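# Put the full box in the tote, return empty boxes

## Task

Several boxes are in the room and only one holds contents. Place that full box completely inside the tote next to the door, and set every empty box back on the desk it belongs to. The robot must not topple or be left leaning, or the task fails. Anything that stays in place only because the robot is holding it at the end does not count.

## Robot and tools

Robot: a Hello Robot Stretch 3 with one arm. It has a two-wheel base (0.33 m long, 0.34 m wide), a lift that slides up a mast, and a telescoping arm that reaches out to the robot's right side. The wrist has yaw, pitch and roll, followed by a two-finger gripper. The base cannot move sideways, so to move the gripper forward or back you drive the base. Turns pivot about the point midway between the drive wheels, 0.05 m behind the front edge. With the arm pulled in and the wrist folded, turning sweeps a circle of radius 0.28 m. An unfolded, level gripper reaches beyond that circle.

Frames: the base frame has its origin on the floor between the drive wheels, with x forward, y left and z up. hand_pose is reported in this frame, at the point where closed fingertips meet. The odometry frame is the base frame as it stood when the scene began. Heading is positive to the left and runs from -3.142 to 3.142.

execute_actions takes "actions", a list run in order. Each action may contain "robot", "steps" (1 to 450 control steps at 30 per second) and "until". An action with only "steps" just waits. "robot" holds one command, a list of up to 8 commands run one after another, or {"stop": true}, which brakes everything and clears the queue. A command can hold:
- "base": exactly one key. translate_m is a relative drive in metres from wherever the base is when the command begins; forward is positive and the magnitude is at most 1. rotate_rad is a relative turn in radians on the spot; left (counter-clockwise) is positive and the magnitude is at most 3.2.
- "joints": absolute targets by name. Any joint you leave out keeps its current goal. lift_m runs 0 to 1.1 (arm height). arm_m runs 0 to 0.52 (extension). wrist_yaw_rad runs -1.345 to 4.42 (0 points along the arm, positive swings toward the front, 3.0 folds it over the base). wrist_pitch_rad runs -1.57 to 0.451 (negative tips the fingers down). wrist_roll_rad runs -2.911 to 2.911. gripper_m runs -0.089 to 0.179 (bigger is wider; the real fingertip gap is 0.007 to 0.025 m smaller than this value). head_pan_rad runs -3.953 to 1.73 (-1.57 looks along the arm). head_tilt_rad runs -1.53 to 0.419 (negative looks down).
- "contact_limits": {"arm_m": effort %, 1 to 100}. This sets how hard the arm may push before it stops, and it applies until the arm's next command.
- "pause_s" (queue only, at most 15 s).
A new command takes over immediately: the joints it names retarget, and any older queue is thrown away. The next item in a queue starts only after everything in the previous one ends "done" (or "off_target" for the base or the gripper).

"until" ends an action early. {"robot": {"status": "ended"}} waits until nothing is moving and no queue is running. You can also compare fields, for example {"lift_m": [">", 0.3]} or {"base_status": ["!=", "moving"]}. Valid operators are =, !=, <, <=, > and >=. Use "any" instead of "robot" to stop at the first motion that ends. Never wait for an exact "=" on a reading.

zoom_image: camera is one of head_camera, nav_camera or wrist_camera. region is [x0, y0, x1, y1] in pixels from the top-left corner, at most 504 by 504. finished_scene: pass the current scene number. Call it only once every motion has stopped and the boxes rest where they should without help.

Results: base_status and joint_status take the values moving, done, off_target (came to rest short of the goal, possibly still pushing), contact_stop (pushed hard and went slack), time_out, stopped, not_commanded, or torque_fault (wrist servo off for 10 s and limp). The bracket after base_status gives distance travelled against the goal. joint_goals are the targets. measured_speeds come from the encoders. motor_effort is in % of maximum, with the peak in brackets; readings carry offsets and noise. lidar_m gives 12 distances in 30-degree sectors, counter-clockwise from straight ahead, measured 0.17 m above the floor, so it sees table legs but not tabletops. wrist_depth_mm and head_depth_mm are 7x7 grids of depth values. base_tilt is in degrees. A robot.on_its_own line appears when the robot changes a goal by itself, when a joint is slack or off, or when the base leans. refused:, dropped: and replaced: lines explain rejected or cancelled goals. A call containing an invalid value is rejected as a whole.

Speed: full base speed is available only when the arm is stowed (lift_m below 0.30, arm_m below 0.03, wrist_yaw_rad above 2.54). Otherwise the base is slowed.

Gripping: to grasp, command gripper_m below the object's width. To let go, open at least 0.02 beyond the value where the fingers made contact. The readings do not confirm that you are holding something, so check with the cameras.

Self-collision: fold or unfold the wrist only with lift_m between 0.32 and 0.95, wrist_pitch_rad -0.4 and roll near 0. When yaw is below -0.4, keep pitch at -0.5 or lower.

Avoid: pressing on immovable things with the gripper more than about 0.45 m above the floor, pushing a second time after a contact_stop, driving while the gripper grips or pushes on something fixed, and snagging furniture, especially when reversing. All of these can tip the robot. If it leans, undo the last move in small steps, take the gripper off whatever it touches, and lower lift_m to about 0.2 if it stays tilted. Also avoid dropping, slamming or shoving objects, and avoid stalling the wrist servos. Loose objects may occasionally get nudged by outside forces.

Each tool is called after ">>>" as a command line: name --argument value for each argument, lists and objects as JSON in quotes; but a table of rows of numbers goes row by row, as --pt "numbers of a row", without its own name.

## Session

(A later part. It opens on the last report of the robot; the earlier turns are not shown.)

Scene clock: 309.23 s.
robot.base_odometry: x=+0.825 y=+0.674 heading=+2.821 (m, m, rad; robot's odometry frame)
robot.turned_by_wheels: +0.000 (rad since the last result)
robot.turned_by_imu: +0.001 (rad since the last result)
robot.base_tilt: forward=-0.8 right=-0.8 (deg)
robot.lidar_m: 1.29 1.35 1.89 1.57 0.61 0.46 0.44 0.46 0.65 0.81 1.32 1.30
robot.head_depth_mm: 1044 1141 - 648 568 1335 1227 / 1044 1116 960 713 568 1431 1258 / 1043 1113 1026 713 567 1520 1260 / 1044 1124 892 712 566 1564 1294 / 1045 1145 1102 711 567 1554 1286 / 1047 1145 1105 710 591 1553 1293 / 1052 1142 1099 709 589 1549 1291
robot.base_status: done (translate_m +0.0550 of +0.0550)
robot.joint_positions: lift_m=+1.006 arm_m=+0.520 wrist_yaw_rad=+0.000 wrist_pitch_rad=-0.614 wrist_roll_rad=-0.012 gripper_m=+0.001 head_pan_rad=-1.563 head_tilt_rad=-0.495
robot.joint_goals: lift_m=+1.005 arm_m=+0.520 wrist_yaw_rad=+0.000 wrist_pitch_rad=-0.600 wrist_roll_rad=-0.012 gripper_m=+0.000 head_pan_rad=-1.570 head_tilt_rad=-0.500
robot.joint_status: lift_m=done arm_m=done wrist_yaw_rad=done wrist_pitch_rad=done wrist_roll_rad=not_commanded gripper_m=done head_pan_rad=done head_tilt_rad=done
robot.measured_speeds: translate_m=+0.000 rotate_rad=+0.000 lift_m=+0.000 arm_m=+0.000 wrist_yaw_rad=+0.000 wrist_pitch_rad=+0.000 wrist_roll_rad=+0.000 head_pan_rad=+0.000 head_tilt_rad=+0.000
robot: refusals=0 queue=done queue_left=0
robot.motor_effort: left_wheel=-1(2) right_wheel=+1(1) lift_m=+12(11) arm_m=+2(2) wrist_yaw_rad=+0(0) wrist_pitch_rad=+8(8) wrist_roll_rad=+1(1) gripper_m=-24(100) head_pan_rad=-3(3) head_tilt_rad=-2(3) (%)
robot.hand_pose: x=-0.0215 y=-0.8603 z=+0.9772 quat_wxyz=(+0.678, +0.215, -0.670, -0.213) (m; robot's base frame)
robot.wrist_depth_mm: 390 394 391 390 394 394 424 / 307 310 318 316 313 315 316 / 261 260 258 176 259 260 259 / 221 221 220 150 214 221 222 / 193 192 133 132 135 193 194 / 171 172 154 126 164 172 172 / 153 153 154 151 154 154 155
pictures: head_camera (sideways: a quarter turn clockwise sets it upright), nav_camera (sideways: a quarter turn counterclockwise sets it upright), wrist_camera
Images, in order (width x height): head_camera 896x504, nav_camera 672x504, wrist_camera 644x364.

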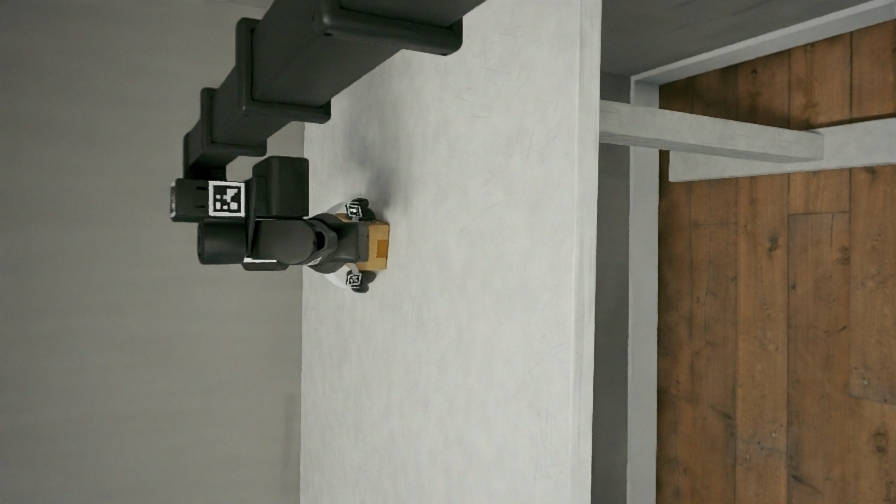

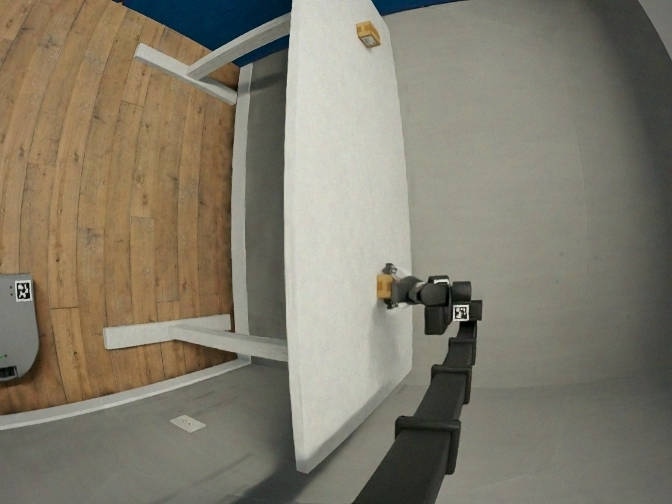

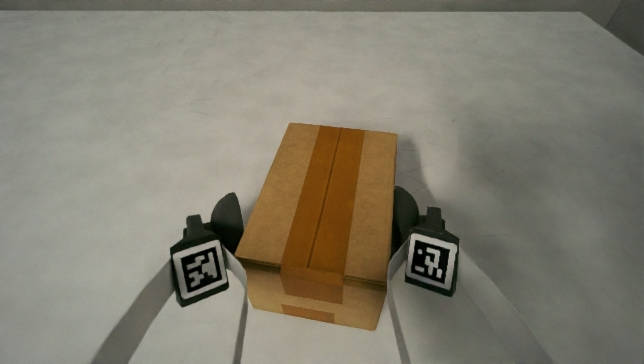

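>>> execute_actions --actions '[{"robot": {"joints": {"lift_m": 1.08}}, "steps": 200, "until": {"robot": {"status": "ended"}}}, {"steps": 15}]'

Scene clock: 312.40 s.
robot.base_odometry: x=+0.825 y=+0.674 heading=+2.821 (m, m, rad; robot's odometry frame)
robot.turned_by_wheels: +0.000 (rad since the last result)
robot.turned_by_imu: +0.001 (rad since the last result)
robot.base_tilt: forward=-0.9 right=-0.9 (deg)
robot.lidar_m: 1.29 1.35 1.88 1.57 0.61 0.46 0.44 0.46 0.64 0.81 1.31 1.31
robot.head_depth_mm: 1023 1168 1190 712 567 1338 1234 / 1032 1168 1109 712 568 1431 1256 / 1031 1173 1106 711 567 1521 1257 / 1043 1135 954 711 568 1557 1284 / 1047 1144 1099 712 567 1547 1290 / 1047 1146 1103 710 589 1554 1291 / 1049 1141 1101 709 589 1548 1290
robot.base_status: done (translate_m +0.0550 of +0.0550)
robot.joint_positions: lift_m=+1.079 arm_m=+0.520 wrist_yaw_rad=+0.000 wrist_pitch_rad=-0.616 wrist_roll_rad=-0.012 gripper_m=+0.010 head_pan_rad=-1.563 head_tilt_rad=-0.495
robot.joint_goals: lift_m=+1.080 arm_m=+0.520 wrist_yaw_rad=+0.000 wrist_pitch_rad=-0.600 wrist_roll_rad=-0.012 gripper_m=+0.009 head_pan_rad=-1.570 head_tilt_rad=-0.500
robot.joint_status: lift_m=done arm_m=done wrist_yaw_rad=done wrist_pitch_rad=done wrist_roll_rad=not_commanded gripper_m=done head_pan_rad=done head_tilt_rad=done
robot.measured_speeds: translate_m=+0.000 rotate_rad=+0.000 lift_m=+0.000 arm_m=+0.000 wrist_yaw_rad=+0.000 wrist_pitch_rad=+0.000 wrist_roll_rad=+0.000 head_pan_rad=+0.000 head_tilt_rad=+0.000
robot: refusals=0 queue=done queue_left=0
robot.on_its_own: gripper_m is held at +0.009, not at your +0.000, by its stall guard, which is not easing now
robot.motor_effort: left_wheel=-1(1) right_wheel=+1(1) lift_m=+42(44) arm_m=+2(2) wrist_yaw_rad=+0(1) wrist_pitch_rad=+9(9) wrist_roll_rad=+1(1) gripper_m=-20(24) head_pan_rad=-3(3) head_tilt_rad=-2(2) (%)
robot.hand_pose: x=-0.0215 y=-0.8600 z=+1.0503 quat_wxyz=(+0.678, +0.216, -0.669, -0.213) (m; robot's base frame)
robot.wrist_depth_mm: 470 472 468 482 487 494 479 / 445 454 445 447 452 455 482 / 374 371 369 361 369 377 388 / 320 317 321 154 309 322 319 / 278 279 136 134 135 277 280 / 247 245 233 127 237 247 249 / 222 222 221 218 224 221 222
pictures: head_camera (sideways: a quarter turn clockwise sets it upright), nav_camera (sideways: a quarter turn counterclockwise sets it upright), wrist_camera
Images, in order (width x height): head_camera 896x504, nav_camera 672x504, wrist_camera 644x364.

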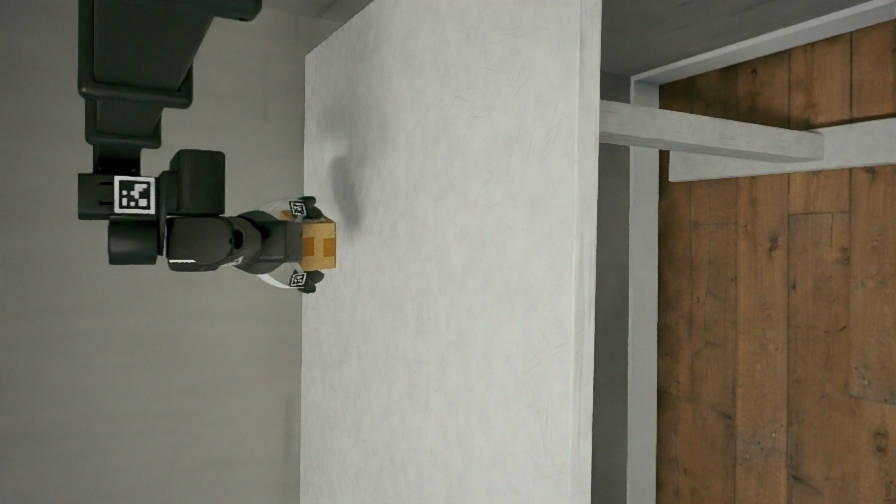

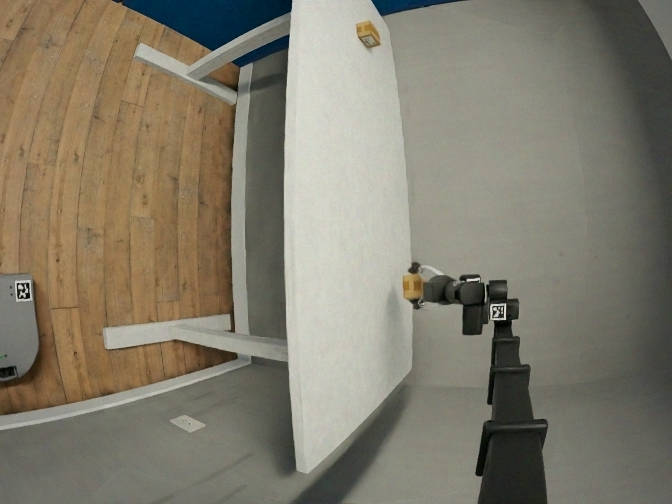

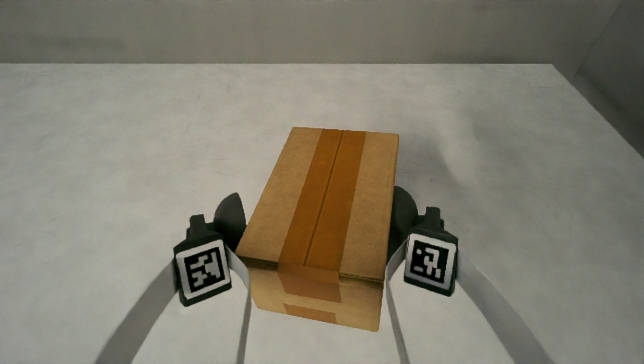

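>>> execute_actions --actions '[{"robot": [{"joints": {"lift_m": 1.008}}, {"joints": {"gripper_m": 0.15}}, {"joints": {"lift_m": 1.07, "arm_m": 0.0}}, {"base": {"rotate_rad": 1.571}, "joints": {"gripper_m": 0.04, "head_pan_rad": 0.0, "head_tilt_rad": -0.3}}, {"joints": {"lift_m": 0.6, "wrist_pitch_rad": -0.4}}, {"joints": {"wrist_yaw_rad": 3.0}}, {"joints": {"lift_m": 0.25}}], "steps": 450, "until": {"robot": {"status": "ended"}}}]'

Scene clock: 343.03 s.
robot.base_odometry: x=+0.825 y=+0.674 heading=-1.892 (m, m, rad; robot's odometry frame)
robot.turned_by_wheels: +1.571 (rad since the last result)
robot.turned_by_imu: +1.596 (rad since the last result)
robot.base_tilt: forward=-0.8 right=-0.9 (deg)
robot.lidar_m: 1.51 0.60 0.46 0.44 0.46 0.65 0.81 1.32 1.30 1.29 1.35 1.91
robot.head_depth_mm: 2143 2277 2405 2579 2587 1882 1480 / 2154 2278 2425 2551 2604 1885 1471 / 2154 2281 2417 2589 2591 1879 1490 / 2148 2275 2406 2586 2400 1877 1475 / 2160 2292 2436 2587 2594 1887 1482 / 1984 1972 1978 1988 1990 1806 1479 / 1325 1326 1327 1323 1324 1326 1324
robot.base_status: done (rotate_rad +1.5708 of +1.5710)
robot.joint_positions: lift_m=+0.722 arm_m=+0.002 wrist_yaw_rad=+0.000 wrist_pitch_rad=-0.423 wrist_roll_rad=-0.012 gripper_m=+0.040 head_pan_rad=-0.007 head_tilt_rad=-0.310
robot.joint_goals: lift_m=+0.600 arm_m=+0.000 wrist_yaw_rad=+0.000 wrist_pitch_rad=-0.400 wrist_roll_rad=-0.012 gripper_m=+0.040 head_pan_rad=+0.000 head_tilt_rad=-0.300
robot.joint_status: lift_m=moving arm_m=done wrist_yaw_rad=done wrist_pitch_rad=moving wrist_roll_rad=not_commanded gripper_m=done head_pan_rad=done head_tilt_rad=done
robot.measured_speeds: translate_m=+0.000 rotate_rad=+0.000 lift_m=-0.110 arm_m=+0.000 wrist_yaw_rad=+0.000 wrist_pitch_rad=+0.000 wrist_roll_rad=+0.000 head_pan_rad=+0.000 head_tilt_rad=+0.000
robot: refusals=0 queue=running queue_left=2
robot.motor_effort: left_wheel=-4(5) right_wheel=+2(6) lift_m=+12(45) arm_m=-3(6) wrist_yaw_rad=+1(0) wrist_pitch_rad=+13(13) wrist_roll_rad=+1(1) gripper_m=+0(83) head_pan_rad=+3(48) head_tilt_rad=+4(20) (%)
robot.hand_pose: x=-0.0215 y=-0.3709 z=+0.7335 quat_wxyz=(+0.696, +0.150, -0.687, -0.148) (m; robot's base frame)
robot.wrist_depth_mm: 924 941 940 951 966 942 952 / - - - - - - - / - - - - - - - / - - - - - - - / - - - - - - - / - - 962 - 944 - - / 873 865 870 862 885 860 871
pictures: head_camera (sideways: a quarter turn clockwise sets it upright), nav_camera (sideways: a quarter turn counterclockwise sets it upright), wrist_camera
Images, in order (width x height): head_camera 896x504, nav_camera 672x504, wrist_camera 644x364.

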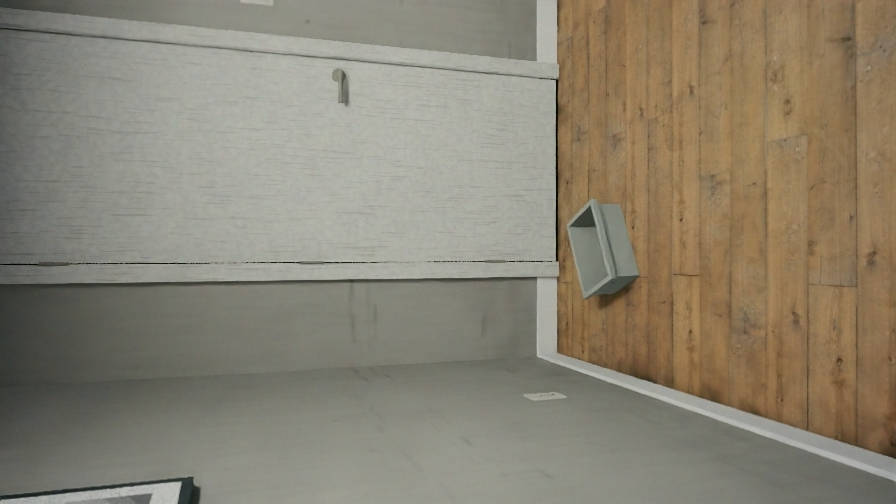

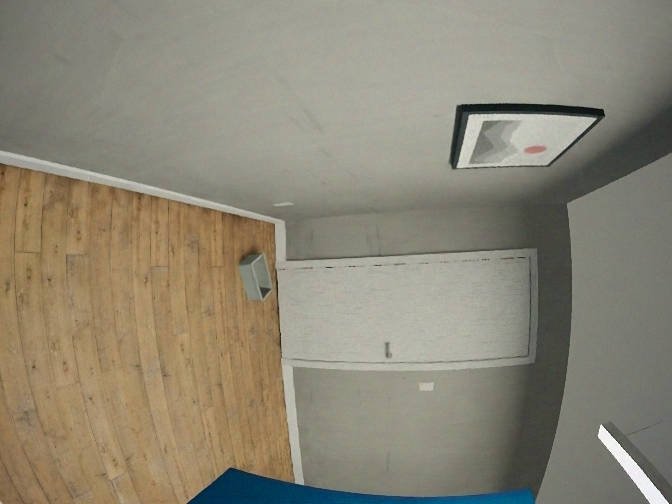

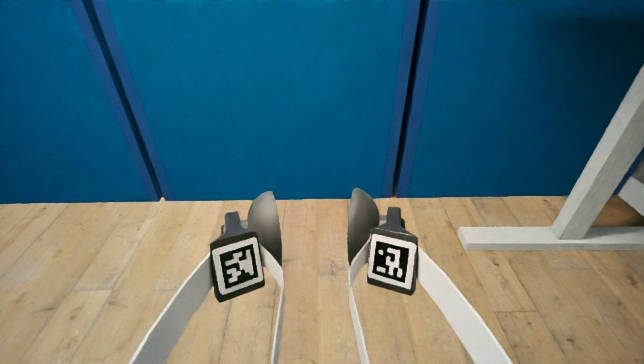

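>>> execute_actions --actions '[{"steps": 200, "until": {"robot": {"status": "ended"}}}, {"robot": [{"base": {"translate_m": 1.0}}, {"base": {"translate_m": 0.8}}], "steps": 450, "until": {"robot": {"status": "ended"}}}]'

Scene clock: 360.30 s.
robot.base_odometry: x=+0.257 y=-1.034 heading=-1.892 (m, m, rad; robot's odometry frame)
robot.turned_by_wheels: +0.000 (rad since the last result)
robot.turned_by_imu: +0.006 (rad since the last result)
robot.base_tilt: forward=-0.8 right=-0.9 (deg)
robot.lidar_m: 0.67 0.51 0.38 0.37 0.39 0.55 1.72 1.86 1.40 1.39 0.93 0.70
robot.head_depth_mm: 557 589 627 668 714 769 834 / 557 591 625 667 713 771 834 / 558 589 628 668 714 771 832 / 547 581 615 661 702 757 828 / 576 608 648 689 738 795 861 / 575 608 646 690 738 795 862 / 576 608 648 691 739 795 862
robot.base_status: done (translate_m +0.8000 of +0.8000)
robot.joint_positions: lift_m=+0.251 arm_m=+0.002 wrist_yaw_rad=+2.999 wrist_pitch_rad=-0.421 wrist_roll_rad=-0.012 gripper_m=+0.040 head_pan_rad=-0.007 head_tilt_rad=-0.309
robot.joint_goals: lift_m=+0.250 arm_m=+0.000 wrist_yaw_rad=+3.000 wrist_pitch_rad=-0.400 wrist_roll_rad=-0.012 gripper_m=+0.040 head_pan_rad=+0.000 head_tilt_rad=-0.300
robot.joint_status: lift_m=done arm_m=done wrist_yaw_rad=done wrist_pitch_rad=done wrist_roll_rad=not_commanded gripper_m=done head_pan_rad=done head_tilt_rad=done
robot.measured_speeds: translate_m=+0.000 rotate_rad=+0.000 lift_m=+0.000 arm_m=+0.000 wrist_yaw_rad=+0.000 wrist_pitch_rad=+0.000 wrist_roll_rad=+0.000 head_pan_rad=+0.000 head_tilt_rad=+0.000
robot: refusals=0 queue=done queue_left=0
robot.motor_effort: left_wheel=-2(6) right_wheel=+3(6) lift_m=+12(11) arm_m=-3(3) wrist_yaw_rad=+1(2) wrist_pitch_rad=+12(13) wrist_roll_rad=+1(1) gripper_m=+1(0) head_pan_rad=+3(2) head_tilt_rad=+3(3) (%)
robot.hand_pose: x=+0.0105 y=+0.0747 z=+0.2628 quat_wxyz=(+0.196, +0.696, +0.100, +0.684) (m; robot's base frame)
robot.wrist_depth_mm: 343 - 369 385 397 416 443 / 368 - 401 415 435 458 482 / 408 - 442 468 486 510 534 / 446 461 486 503 535 572 577 / 474 497 - 525 522 527 532 / 465 - - - 439 435 446 / - - - - 387 389 278
pictures: head_camera (sideways: a quarter turn clockwise sets it upright), nav_camera (sideways: a quarter turn counterclockwise sets it upright), wrist_camera
Images, in order (width x height): head_camera 896x504, nav_camera 672x504, wrist_camera 644x364.

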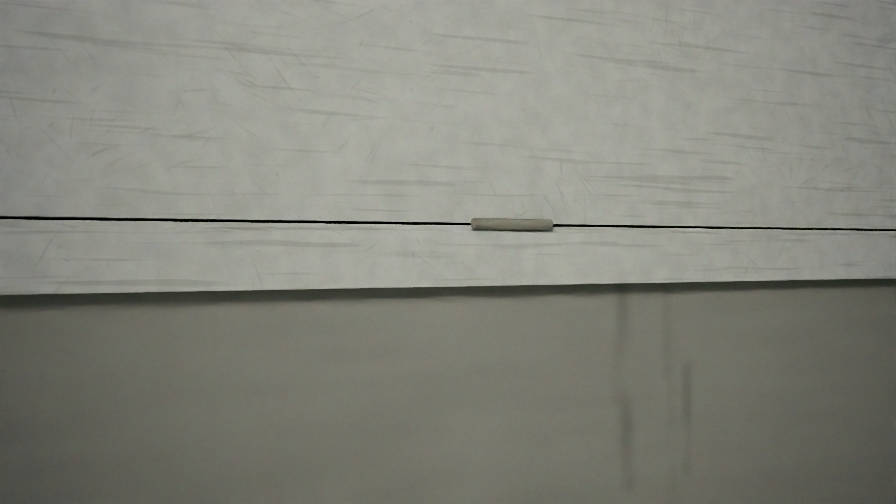

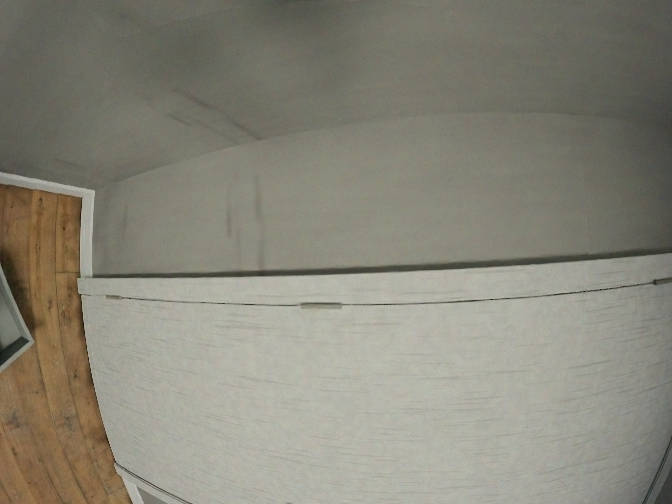

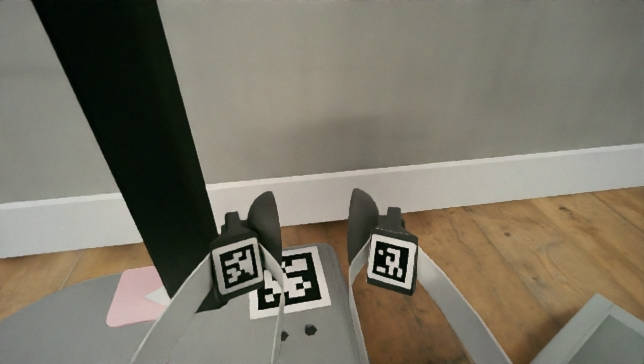

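>>> execute_actions --actions '[{"robot": {"base": {"rotate_rad": -1.571}, "joints": {"head_tilt_rad": -0.25}}, "steps": 200, "until": {"robot": {"status": "ended"}}}]'

Scene clock: 365.77 s.
robot.base_odometry: x=+0.257 y=-1.034 heading=+2.821 (m, m, rad; robot's odometry frame)
robot.turned_by_wheels: -1.571 (rad since the last result)
robot.turned_by_imu: -1.589 (rad since the last result)
robot.base_tilt: forward=-0.9 right=-0.8 (deg)
robot.lidar_m: 1.39 0.94 0.70 0.67 0.51 0.38 0.37 0.39 0.55 1.66 1.87 1.40
robot.head_depth_mm: 1167 1225 1293 1371 1444 1533 1545 / 1185 1241 1302 1374 1445 1535 1552 / 3708 - - - 2534 1918 1545 / 3664 - - - 2844 2001 1551 / 3703 - - - 2856 2017 1557 / 3130 3219 3153 3225 2675 2012 1558 / 2143 2128 2129 2120 2120 1927 1557
robot.base_status: done (rotate_rad -1.5708 of -1.5710)
robot.joint_positions: lift_m=+0.251 arm_m=+0.002 wrist_yaw_rad=+2.999 wrist_pitch_rad=-0.421 wrist_roll_rad=-0.012 gripper_m=+0.040 head_pan_rad=-0.007 head_tilt_rad=-0.259
robot.joint_goals: lift_m=+0.250 arm_m=+0.000 wrist_yaw_rad=+3.000 wrist_pitch_rad=-0.400 wrist_roll_rad=-0.012 gripper_m=+0.040 head_pan_rad=+0.000 head_tilt_rad=-0.250
robot.joint_status: lift_m=done arm_m=done wrist_yaw_rad=done wrist_pitch_rad=done wrist_roll_rad=not_commanded gripper_m=done head_pan_rad=done head_tilt_rad=done
robot.measured_speeds: translate_m=+0.000 rotate_rad=+0.000 lift_m=+0.000 arm_m=+0.000 wrist_yaw_rad=+0.000 wrist_pitch_rad=+0.000 wrist_roll_rad=+0.000 head_pan_rad=+0.000 head_tilt_rad=+0.000
robot: refusals=0 queue=done queue_left=0
robot.motor_effort: left_wheel=+3(9) right_wheel=-2(6) lift_m=+12(11) arm_m=-3(3) wrist_yaw_rad=+1(1) wrist_pitch_rad=+12(12) wrist_roll_rad=+1(1) gripper_m=+0(0) head_pan_rad=+2(3) head_tilt_rad=+5(10) (%)
robot.hand_pose: x=+0.0105 y=+0.0747 z=+0.2628 quat_wxyz=(+0.196, +0.696, +0.100, +0.684) (m; robot's base frame)
robot.wrist_depth_mm: 526 - 657 671 717 718 767 / 534 - 734 732 774 844 879 / 558 - 764 789 805 790 837 / 543 626 659 503 568 588 641 / 499 530 - 462 530 506 523 / 462 - - - 298 448 442 / - - - - 370 386 385
pictures: head_camera (sideways: a quarter turn clockwise sets it upright), nav_camera (sideways: a quarter turn counterclockwise sets it upright), wrist_camera
Images, in order (width x height): head_camera 896x504, nav_camera 672x504, wrist_camera 644x364.

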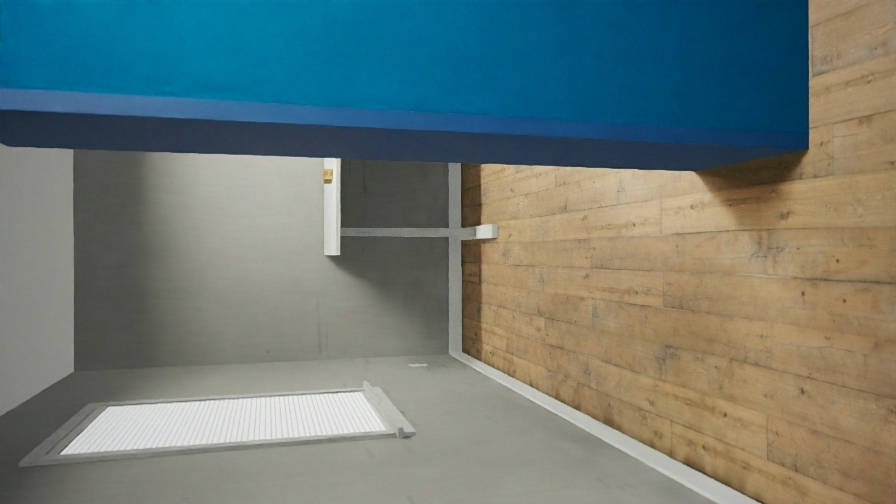

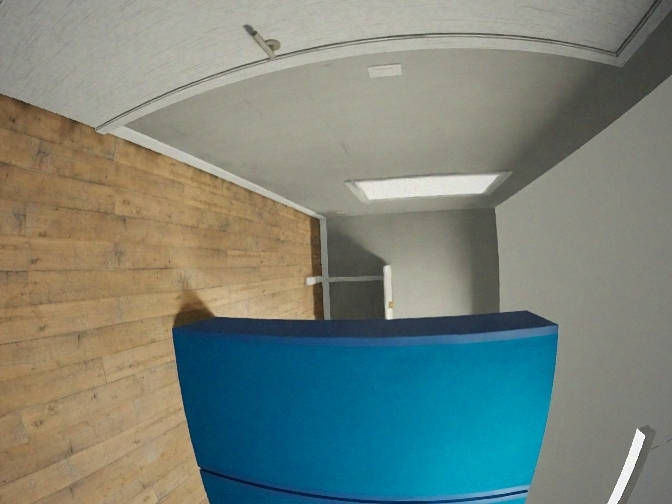

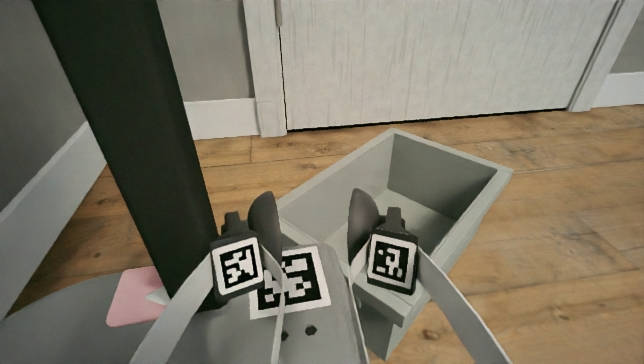

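>>> execute_actions --actions '[{"robot": [{"base": {"rotate_rad": 0.25}}, {"base": {"translate_m": 0.8}}, {"base": {"rotate_rad": -0.25}}, {"base": {"translate_m": 0.9}}], "steps": 450, "until": {"robot": {"status": "ended"}}}]'

Scene clock: 382.93 s.
robot.base_odometry: x=-1.395 y=-0.693 heading=+2.821 (m, m, rad; robot's odometry frame)
robot.turned_by_wheels: +0.000 (rad since the last result)
robot.turned_by_imu: +0.005 (rad since the last result)
robot.base_tilt: forward=-0.8 right=-0.9 (deg)
robot.lidar_m: 1.53 0.61 0.46 0.45 0.47 0.66 2.02 2.14 0.53 0.52 3.32 2.42
robot.head_depth_mm: 2392 2499 2618 2758 2866 2010 1549 / 2388 2487 2620 2779 2848 2005 1555 / 2397 2479 2604 2751 2685 2007 1558 / 2398 2512 2648 2782 2840 2013 1561 / 2390 2488 2645 2775 2865 2011 1549 / 2019 2003 2017 2005 2019 1860 1554 / 1320 1325 1326 1326 1345 1334 1332
robot.base_status: done (translate_m +0.9000 of +0.9000)
robot.joint_positions: lift_m=+0.251 arm_m=+0.002 wrist_yaw_rad=+2.999 wrist_pitch_rad=-0.421 wrist_roll_rad=-0.012 gripper_m=+0.040 head_pan_rad=-0.007 head_tilt_rad=-0.259
robot.joint_goals: lift_m=+0.250 arm_m=+0.000 wrist_yaw_rad=+3.000 wrist_pitch_rad=-0.400 wrist_roll_rad=-0.012 gripper_m=+0.040 head_pan_rad=+0.000 head_tilt_rad=-0.250
robot.joint_status: lift_m=done arm_m=done wrist_yaw_rad=done wrist_pitch_rad=done wrist_roll_rad=not_commanded gripper_m=done head_pan_rad=done head_tilt_rad=done
robot.measured_speeds: translate_m=+0.000 rotate_rad=+0.000 lift_m=+0.000 arm_m=+0.000 wrist_yaw_rad=+0.000 wrist_pitch_rad=+0.000 wrist_roll_rad=+0.000 head_pan_rad=+0.000 head_tilt_rad=+0.000
robot: refusals=0 queue=done queue_left=0
robot.motor_effort: left_wheel=+3(9) right_wheel=-2(7) lift_m=+12(12) arm_m=-3(3) wrist_yaw_rad=+1(2) wrist_pitch_rad=+12(12) wrist_roll_rad=+1(1) gripper_m=+0(0) head_pan_rad=+3(2) head_tilt_rad=+4(4) (%)
robot.hand_pose: x=+0.0105 y=+0.0747 z=+0.2628 quat_wxyz=(+0.196, +0.696, +0.100, +0.684) (m; robot's base frame)
robot.wrist_depth_mm: 400 - 433 454 474 492 526 / 437 - 472 498 509 540 570 / 478 - 507 542 574 603 646 / 519 543 549 584 618 637 634 / 533 525 - 551 527 515 517 / 460 - - - 426 449 451 / - - - - 386 385 386
pictures: head_camera (sideways: a quarter turn clockwise sets it upright), nav_camera (sideways: a quarter turn counterclockwise sets it upright), wrist_camera
Images, in order (width x height): head_camera 896x504, nav_camera 672x504, wrist_camera 644x364.

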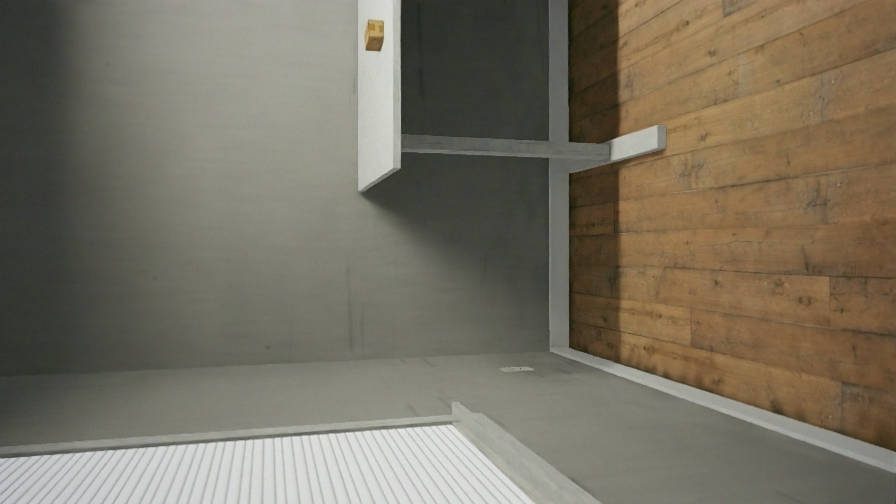

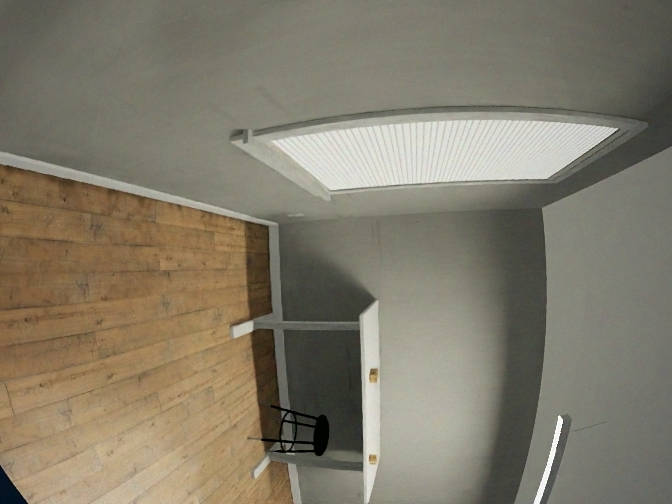

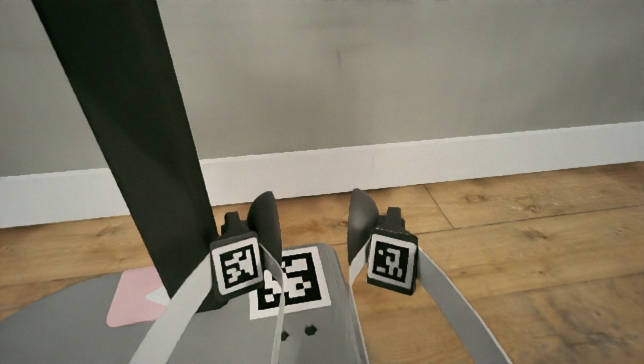

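>>> execute_actions --actions '[{"robot": {"base": {"translate_m": 0.7}, "joints": {"head_pan_rad": -1.0, "head_tilt_rad": -0.3}}, "steps": 300, "until": {"robot": {"status": "ended"}}}]'

Scene clock: 390.73 s.
robot.base_odometry: x=-2.059 y=-0.472 heading=+2.821 (m, m, rad; robot's odometry frame)
robot.turned_by_wheels: +0.000 (rad since the last result)
robot.turned_by_imu: +0.002 (rad since the last result)
robot.base_tilt: forward=-0.7 right=-0.9 (deg)
robot.lidar_m: 1.44 0.57 0.43 0.42 0.44 0.62 1.84 0.78 1.48 2.50 1.87 1.63
robot.head_depth_mm: 2947 3073 3169 3407 2651 1913 1496 / 3115 3281 3407 3554 2633 1915 1500 / 3306 3436 3649 3753 2647 1925 1502 / 3170 3387 3556 3688 2671 1917 1493 / 2767 2910 2975 3253 2527 1916 1497 / 2448 2563 2571 2332 2394 1908 1501 / 2215 2305 2311 2374 2449 1907 1502
robot.base_status: done (translate_m +0.7000 of +0.7000)
robot.joint_positions: lift_m=+0.251 arm_m=+0.002 wrist_yaw_rad=+2.999 wrist_pitch_rad=-0.421 wrist_roll_rad=-0.012 gripper_m=+0.040 head_pan_rad=-0.993 head_tilt_rad=-0.297
robot.joint_goals: lift_m=+0.250 arm_m=+0.000 wrist_yaw_rad=+3.000 wrist_pitch_rad=-0.400 wrist_roll_rad=-0.012 gripper_m=+0.040 head_pan_rad=-1.000 head_tilt_rad=-0.300
robot.joint_status: lift_m=done arm_m=done wrist_yaw_rad=done wrist_pitch_rad=done wrist_roll_rad=not_commanded gripper_m=done head_pan_rad=done head_tilt_rad=done
robot.measured_speeds: translate_m=+0.000 rotate_rad=+0.000 lift_m=+0.000 arm_m=+0.000 wrist_yaw_rad=+0.000 wrist_pitch_rad=+0.000 wrist_roll_rad=+0.000 head_pan_rad=+0.000 head_tilt_rad=+0.000
robot: refusals=0 queue=done queue_left=0
robot.motor_effort: left_wheel=+3(9) right_wheel=-2(5) lift_m=+12(12) arm_m=-3(3) wrist_yaw_rad=+0(0) wrist_pitch_rad=+12(12) wrist_roll_rad=+1(1) gripper_m=+0(0) head_pan_rad=-4(49) head_tilt_rad=-1(6) (%)
robot.hand_pose: x=+0.0105 y=+0.0747 z=+0.2628 quat_wxyz=(+0.196, +0.696, +0.100, +0.684) (m; robot's base frame)
robot.wrist_depth_mm: 386 - 416 428 445 466 493 / 415 - 453 480 492 521 541 / 449 - 488 527 540 591 609 / 495 507 537 561 592 607 641 / 506 532 - 544 531 538 525 / 461 - - - 439 446 453 / - - - - 388 389 390
pictures: head_camera (sideways: a quarter turn clockwise sets it upright), nav_camera (sideways: a quarter turn counterclockwise sets it upright), wrist_camera
Images, in order (width x height): head_camera 896x504, nav_camera 672x504, wrist_camera 644x364.

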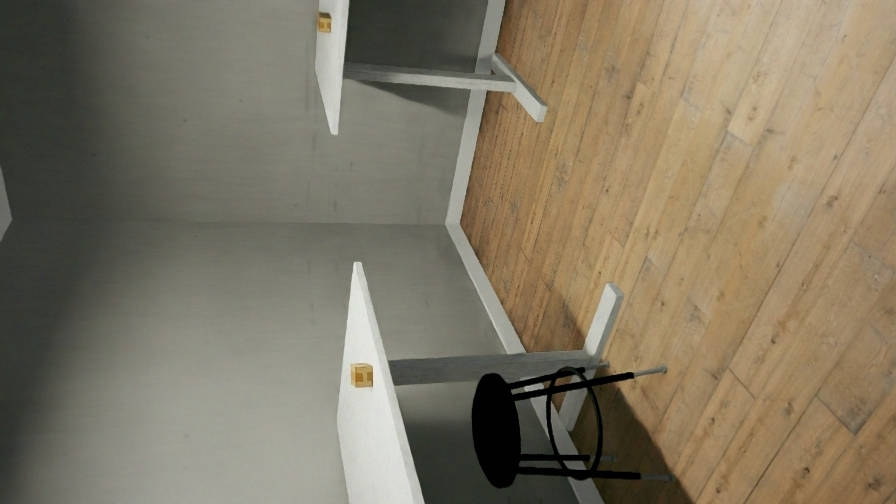

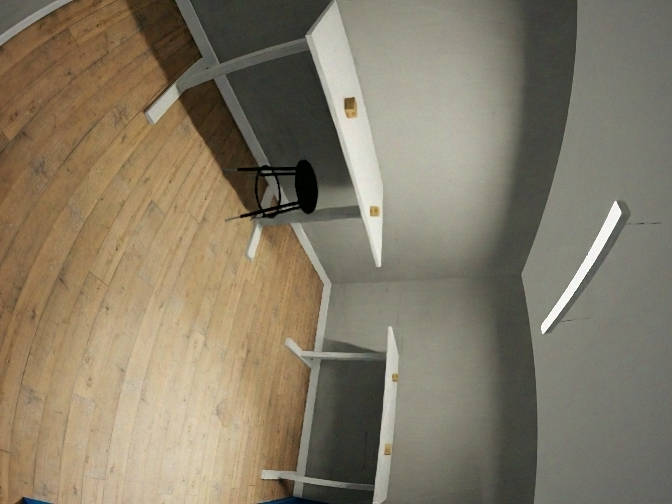

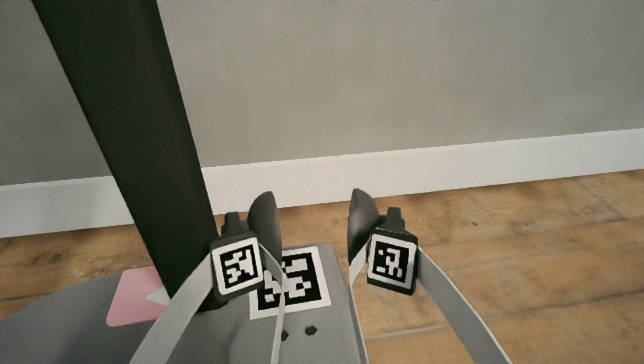

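>>> execute_actions --actions '[{"robot": {"base": {"translate_m": 0.6}, "joints": {"head_pan_rad": -0.5, "head_tilt_rad": -0.5}}, "steps": 300, "until": {"robot": {"status": "ended"}}}]'

Scene clock: 412.27 s.
robot.base_odometry: x=-2.628 y=-0.283 heading=+2.821 (m, m, rad; robot's odometry frame)
robot.turned_by_wheels: +0.000 (rad since the last result)
robot.turned_by_imu: +0.002 (rad since the last result)
robot.base_tilt: forward=-0.8 right=-0.8 (deg)
robot.lidar_m: 1.36 0.54 0.41 0.40 0.42 0.59 1.83 1.29 1.85 2.93 1.49 1.06
robot.head_depth_mm: 1592 1734 1112 2179 1914 1569 1295 / 1499 1636 1036 2069 1977 1567 1292 / 1426 1557 1112 1934 1976 1556 1292 / 1346 1468 1110 1777 1897 1566 1287 / 1280 1390 1110 1207 1735 1513 1293 / 1217 1318 1310 1578 1745 1561 1295 / 1164 1254 1356 1486 1634 1553 1287
robot.base_status: done (translate_m +0.6000 of +0.6000)
robot.joint_positions: lift_m=+0.251 arm_m=+0.002 wrist_yaw_rad=+2.999 wrist_pitch_rad=-0.421 wrist_roll_rad=-0.012 gripper_m=+0.040 head_pan_rad=-0.507 head_tilt_rad=-0.494
robot.joint_goals: lift_m=+0.250 arm_m=+0.000 wrist_yaw_rad=+3.000 wrist_pitch_rad=-0.400 wrist_roll_rad=-0.012 gripper_m=+0.040 head_pan_rad=-0.500 head_tilt_rad=-0.500
robot.joint_status: lift_m=done arm_m=done wrist_yaw_rad=done wrist_pitch_rad=done wrist_roll_rad=not_commanded gripper_m=done head_pan_rad=done head_tilt_rad=done
robot.measured_speeds: translate_m=+0.000 rotate_rad=+0.000 lift_m=+0.000 arm_m=+0.000 wrist_yaw_rad=+0.000 wrist_pitch_rad=+0.000 wrist_roll_rad=+0.000 head_pan_rad=+0.000 head_tilt_rad=+0.000
robot: refusals=0 queue=done queue_left=0
robot.motor_effort: left_wheel=+1(9) right_wheel=-2(5) lift_m=+12(12) arm_m=-3(3) wrist_yaw_rad=+0(0) wrist_pitch_rad=+12(12) wrist_roll_rad=+1(1) gripper_m=+0(0) head_pan_rad=+3(32) head_tilt_rad=-2(17) (%)
robot.hand_pose: x=+0.0105 y=+0.0747 z=+0.2628 quat_wxyz=(+0.196, +0.696, +0.100, +0.684) (m; robot's base frame)
robot.wrist_depth_mm: 364 - 397 405 426 448 467 / 393 - 430 448 469 489 518 / 436 - 466 488 515 536 582 / 468 486 510 530 559 588 602 / 503 514 - 551 522 532 514 / 468 - - - 431 447 447 / - - - - 385 387 390
pictures: head_camera (sideways: a quarter turn clockwise sets it upright), nav_camera (sideways: a quarter turn counterclockwise sets it upright), wrist_camera
Images, in order (width x height): head_camera 896x504, nav_camera 672x504, wrist_camera 644x364.

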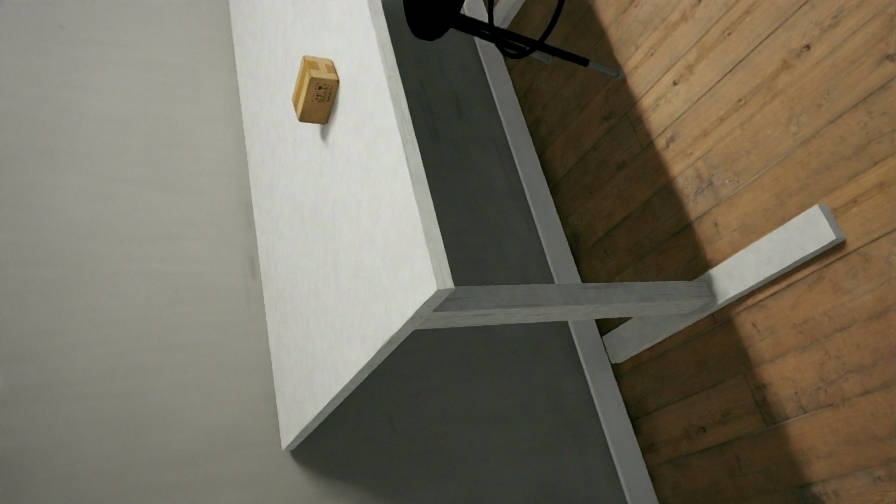

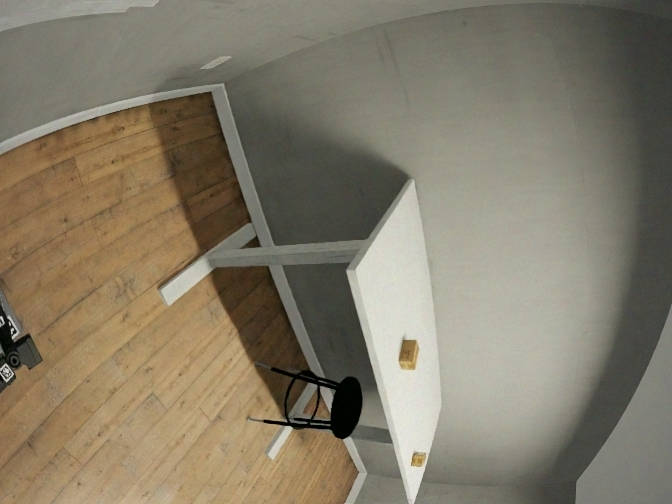

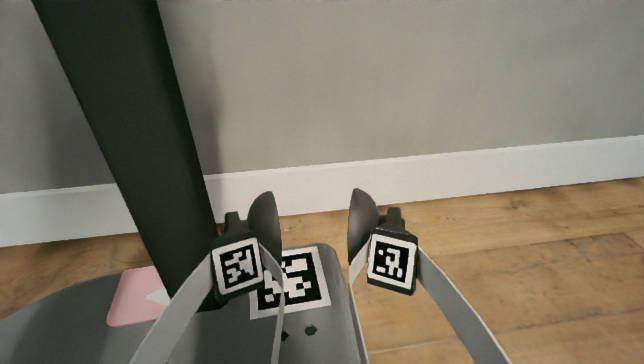

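>>> execute_actions --actions '[{"robot": [{"base": {"translate_m": 0.22}, "joints": {"lift_m": 0.6, "wrist_pitch_rad": -0.4}}, {"joints": {"wrist_yaw_rad": 0.0}}, {"joints": {"lift_m": 1.07, "wrist_pitch_rad": -0.6, "gripper_m": 0.15}}, {"base": {"rotate_rad": 1.571}, "joints": {"head_pan_rad": -1.57, "head_tilt_rad": -0.5}}], "steps": 450, "until": {"robot": {"status": "ended"}}}]'

Scene clock: 444.60 s.
robot.base_odometry: x=-2.837 y=-0.214 heading=-1.892 (m, m, rad; robot's odometry frame)
robot.turned_by_wheels: +1.571 (rad since the last result)
robot.turned_by_imu: +1.597 (rad since the last result)
robot.base_tilt: forward=-0.9 right=-0.8 (deg)
robot.lidar_m: 0.39 0.41 0.58 1.87 1.55 2.06 2.91 1.36 0.86 1.20 0.53 0.40
robot.head_depth_mm: 986 1062 - - - - 1195 / 987 1070 - - - - - / 991 1075 - - - - - / 989 1085 1183 - 1460 1517 1254 / 998 1088 1200 1329 1446 1564 1286 / 999 1090 1200 1333 1454 1480 1290 / 988 1060 1074 1083 1099 1104 1114
robot.base_status: done (rotate_rad +1.5708 of +1.5710)
robot.joint_positions: lift_m=+1.069 arm_m=+0.002 wrist_yaw_rad=+0.001 wrist_pitch_rad=-0.613 wrist_roll_rad=-0.012 gripper_m=+0.150 head_pan_rad=-1.563 head_tilt_rad=-0.495
robot.joint_goals: lift_m=+1.070 arm_m=+0.000 wrist_yaw_rad=+0.000 wrist_pitch_rad=-0.600 wrist_roll_rad=-0.012 gripper_m=+0.150 head_pan_rad=-1.570 head_tilt_rad=-0.500
robot.joint_status: lift_m=done arm_m=done wrist_yaw_rad=done wrist_pitch_rad=done wrist_roll_rad=not_commanded gripper_m=done head_pan_rad=done head_tilt_rad=done
robot.measured_speeds: translate_m=+0.000 rotate_rad=+0.000 lift_m=+0.000 arm_m=+0.000 wrist_yaw_rad=+0.000 wrist_pitch_rad=+0.000 wrist_roll_rad=+0.000 head_pan_rad=+0.000 head_tilt_rad=+0.000
robot: refusals=0 queue=done queue_left=0
robot.motor_effort: left_wheel=-3(9) right_wheel=+3(4) lift_m=+42(44) arm_m=-3(3) wrist_yaw_rad=-1(2) wrist_pitch_rad=+7(13) wrist_roll_rad=+1(1) gripper_m=-1(83) head_pan_rad=-3(48) head_tilt_rad=-2(4) (%)
robot.hand_pose: x=-0.0214 y=-0.3428 z=+1.0408 quat_wxyz=(+0.678, +0.215, -0.670, -0.212) (m; robot's base frame)
robot.wrist_depth_mm: 492 721 906 910 954 581 570 / 504 723 - - - 993 443 / 495 729 - - - 772 376 / 500 713 - - - - - / 480 857 - - - - - / 469 874 - - - - - / 538 713 - - - - -
pictures: head_camera (sideways: a quarter turn clockwise sets it upright), nav_camera (sideways: a quarter turn counterclockwise sets it upright), wrist_camera
Images, in order (width x height): head_camera 896x504, nav_camera 672x504, wrist_camera 644x364.

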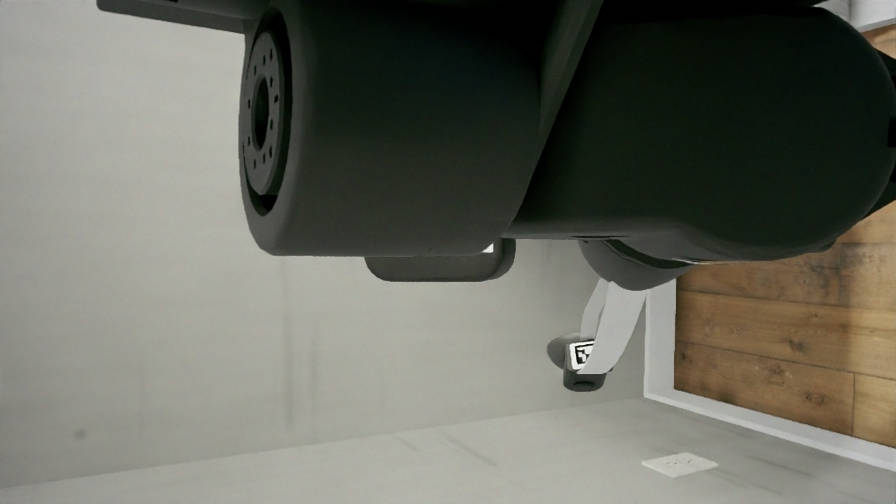

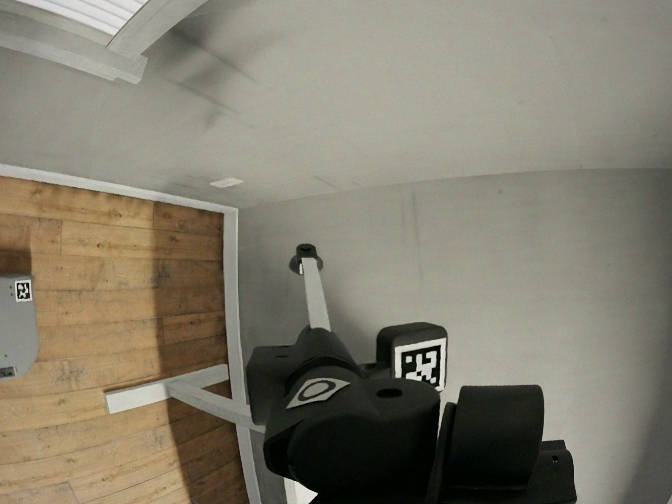

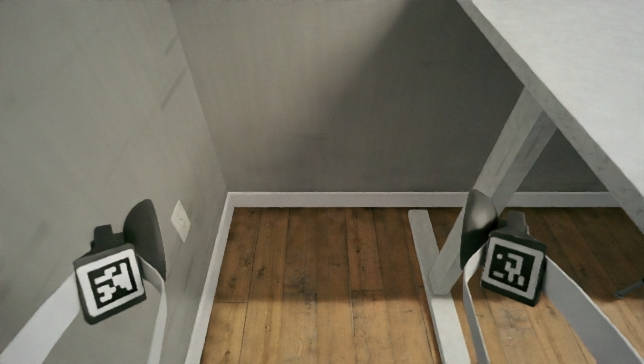

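>>> execute_actions --actions '[{"robot": {"base": {"translate_m": -0.78}}, "steps": 400, "until": {"robot": {"status": "ended"}}}]'

Scene clock: 462.80 s.
robot.base_odometry: x=-2.591 y=+0.526 heading=-1.892 (m, m, rad; robot's odometry frame)
robot.turned_by_wheels: +0.000 (rad since the last result)
robot.turned_by_imu: +0.001 (rad since the last result)
robot.base_tilt: forward=-0.8 right=-0.9 (deg)
robot.lidar_m: 1.17 1.24 1.75 1.42 1.81 2.14 2.13 0.74 0.80 1.16 0.78 1.20
robot.head_depth_mm: 954 1026 - - - - 1227 / 957 1035 - - - - - / 962 1038 - - - - - / 959 1050 1106 - 545 1520 1258 / 963 1048 1103 710 566 1466 1285 / 965 1053 1101 712 535 1427 1229 / 966 1055 1104 710 522 1044 1254
robot.base_status: done (translate_m -0.7800 of -0.7800)
robot.joint_positions: lift_m=+1.069 arm_m=+0.002 wrist_yaw_rad=+0.001 wrist_pitch_rad=-0.613 wrist_roll_rad=-0.012 gripper_m=+0.150 head_pan_rad=-1.563 head_tilt_rad=-0.495
robot.joint_goals: lift_m=+1.070 arm_m=+0.000 wrist_yaw_rad=+0.000 wrist_pitch_rad=-0.600 wrist_roll_rad=-0.012 gripper_m=+0.150 head_pan_rad=-1.570 head_tilt_rad=-0.500
robot.joint_status: lift_m=done arm_m=done wrist_yaw_rad=done wrist_pitch_rad=done wrist_roll_rad=not_commanded gripper_m=done head_pan_rad=done head_tilt_rad=done
robot.measured_speeds: translate_m=+0.000 rotate_rad=+0.000 lift_m=+0.000 arm_m=+0.000 wrist_yaw_rad=+0.000 wrist_pitch_rad=+0.000 wrist_roll_rad=+0.000 head_pan_rad=+0.000 head_tilt_rad=+0.000
robot: refusals=0 queue=done queue_left=0
robot.motor_effort: left_wheel=-2(6) right_wheel=+3(3) lift_m=+42(42) arm_m=-3(3) wrist_yaw_rad=-1(0) wrist_pitch_rad=+8(8) wrist_roll_rad=+1(1) gripper_m=+0(0) head_pan_rad=-4(4) head_tilt_rad=-2(1) (%)
robot.hand_pose: x=-0.0214 y=-0.3428 z=+1.0408 quat_wxyz=(+0.678, +0.215, -0.670, -0.212) (m; robot's base frame)
robot.wrist_depth_mm: 550 547 548 557 548 551 572 / 436 435 425 424 439 439 446 / 358 364 360 353 359 364 370 / 306 311 308 313 310 311 309 / 268 276 271 269 272 - 270 / - - - - - - 677 / - - - - - - -
pictures: head_camera (sideways: a quarter turn clockwise sets it upright), nav_camera (sideways: a quarter turn counterclockwise sets it upright), wrist_camera
Images, in order (width x height): head_camera 896x504, nav_camera 672x504, wrist_camera 644x364.

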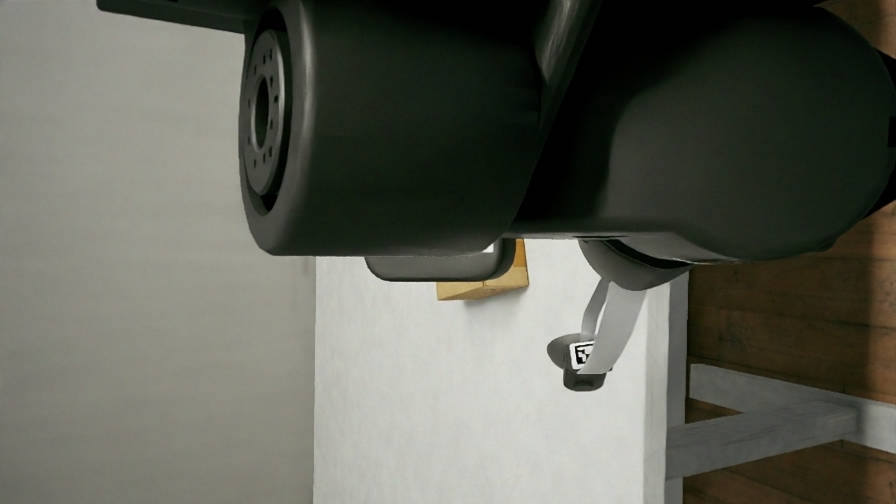

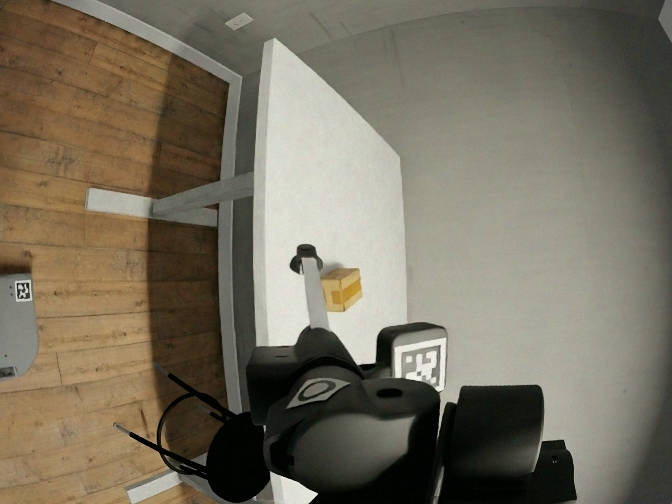

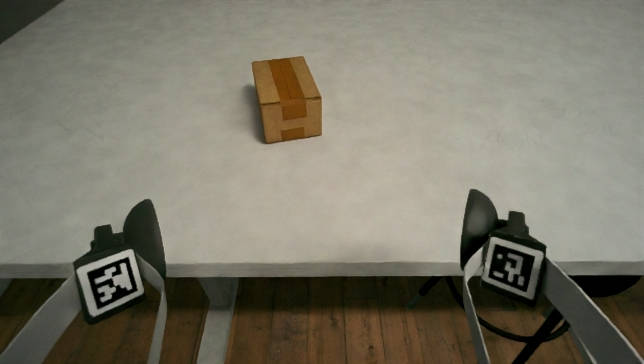

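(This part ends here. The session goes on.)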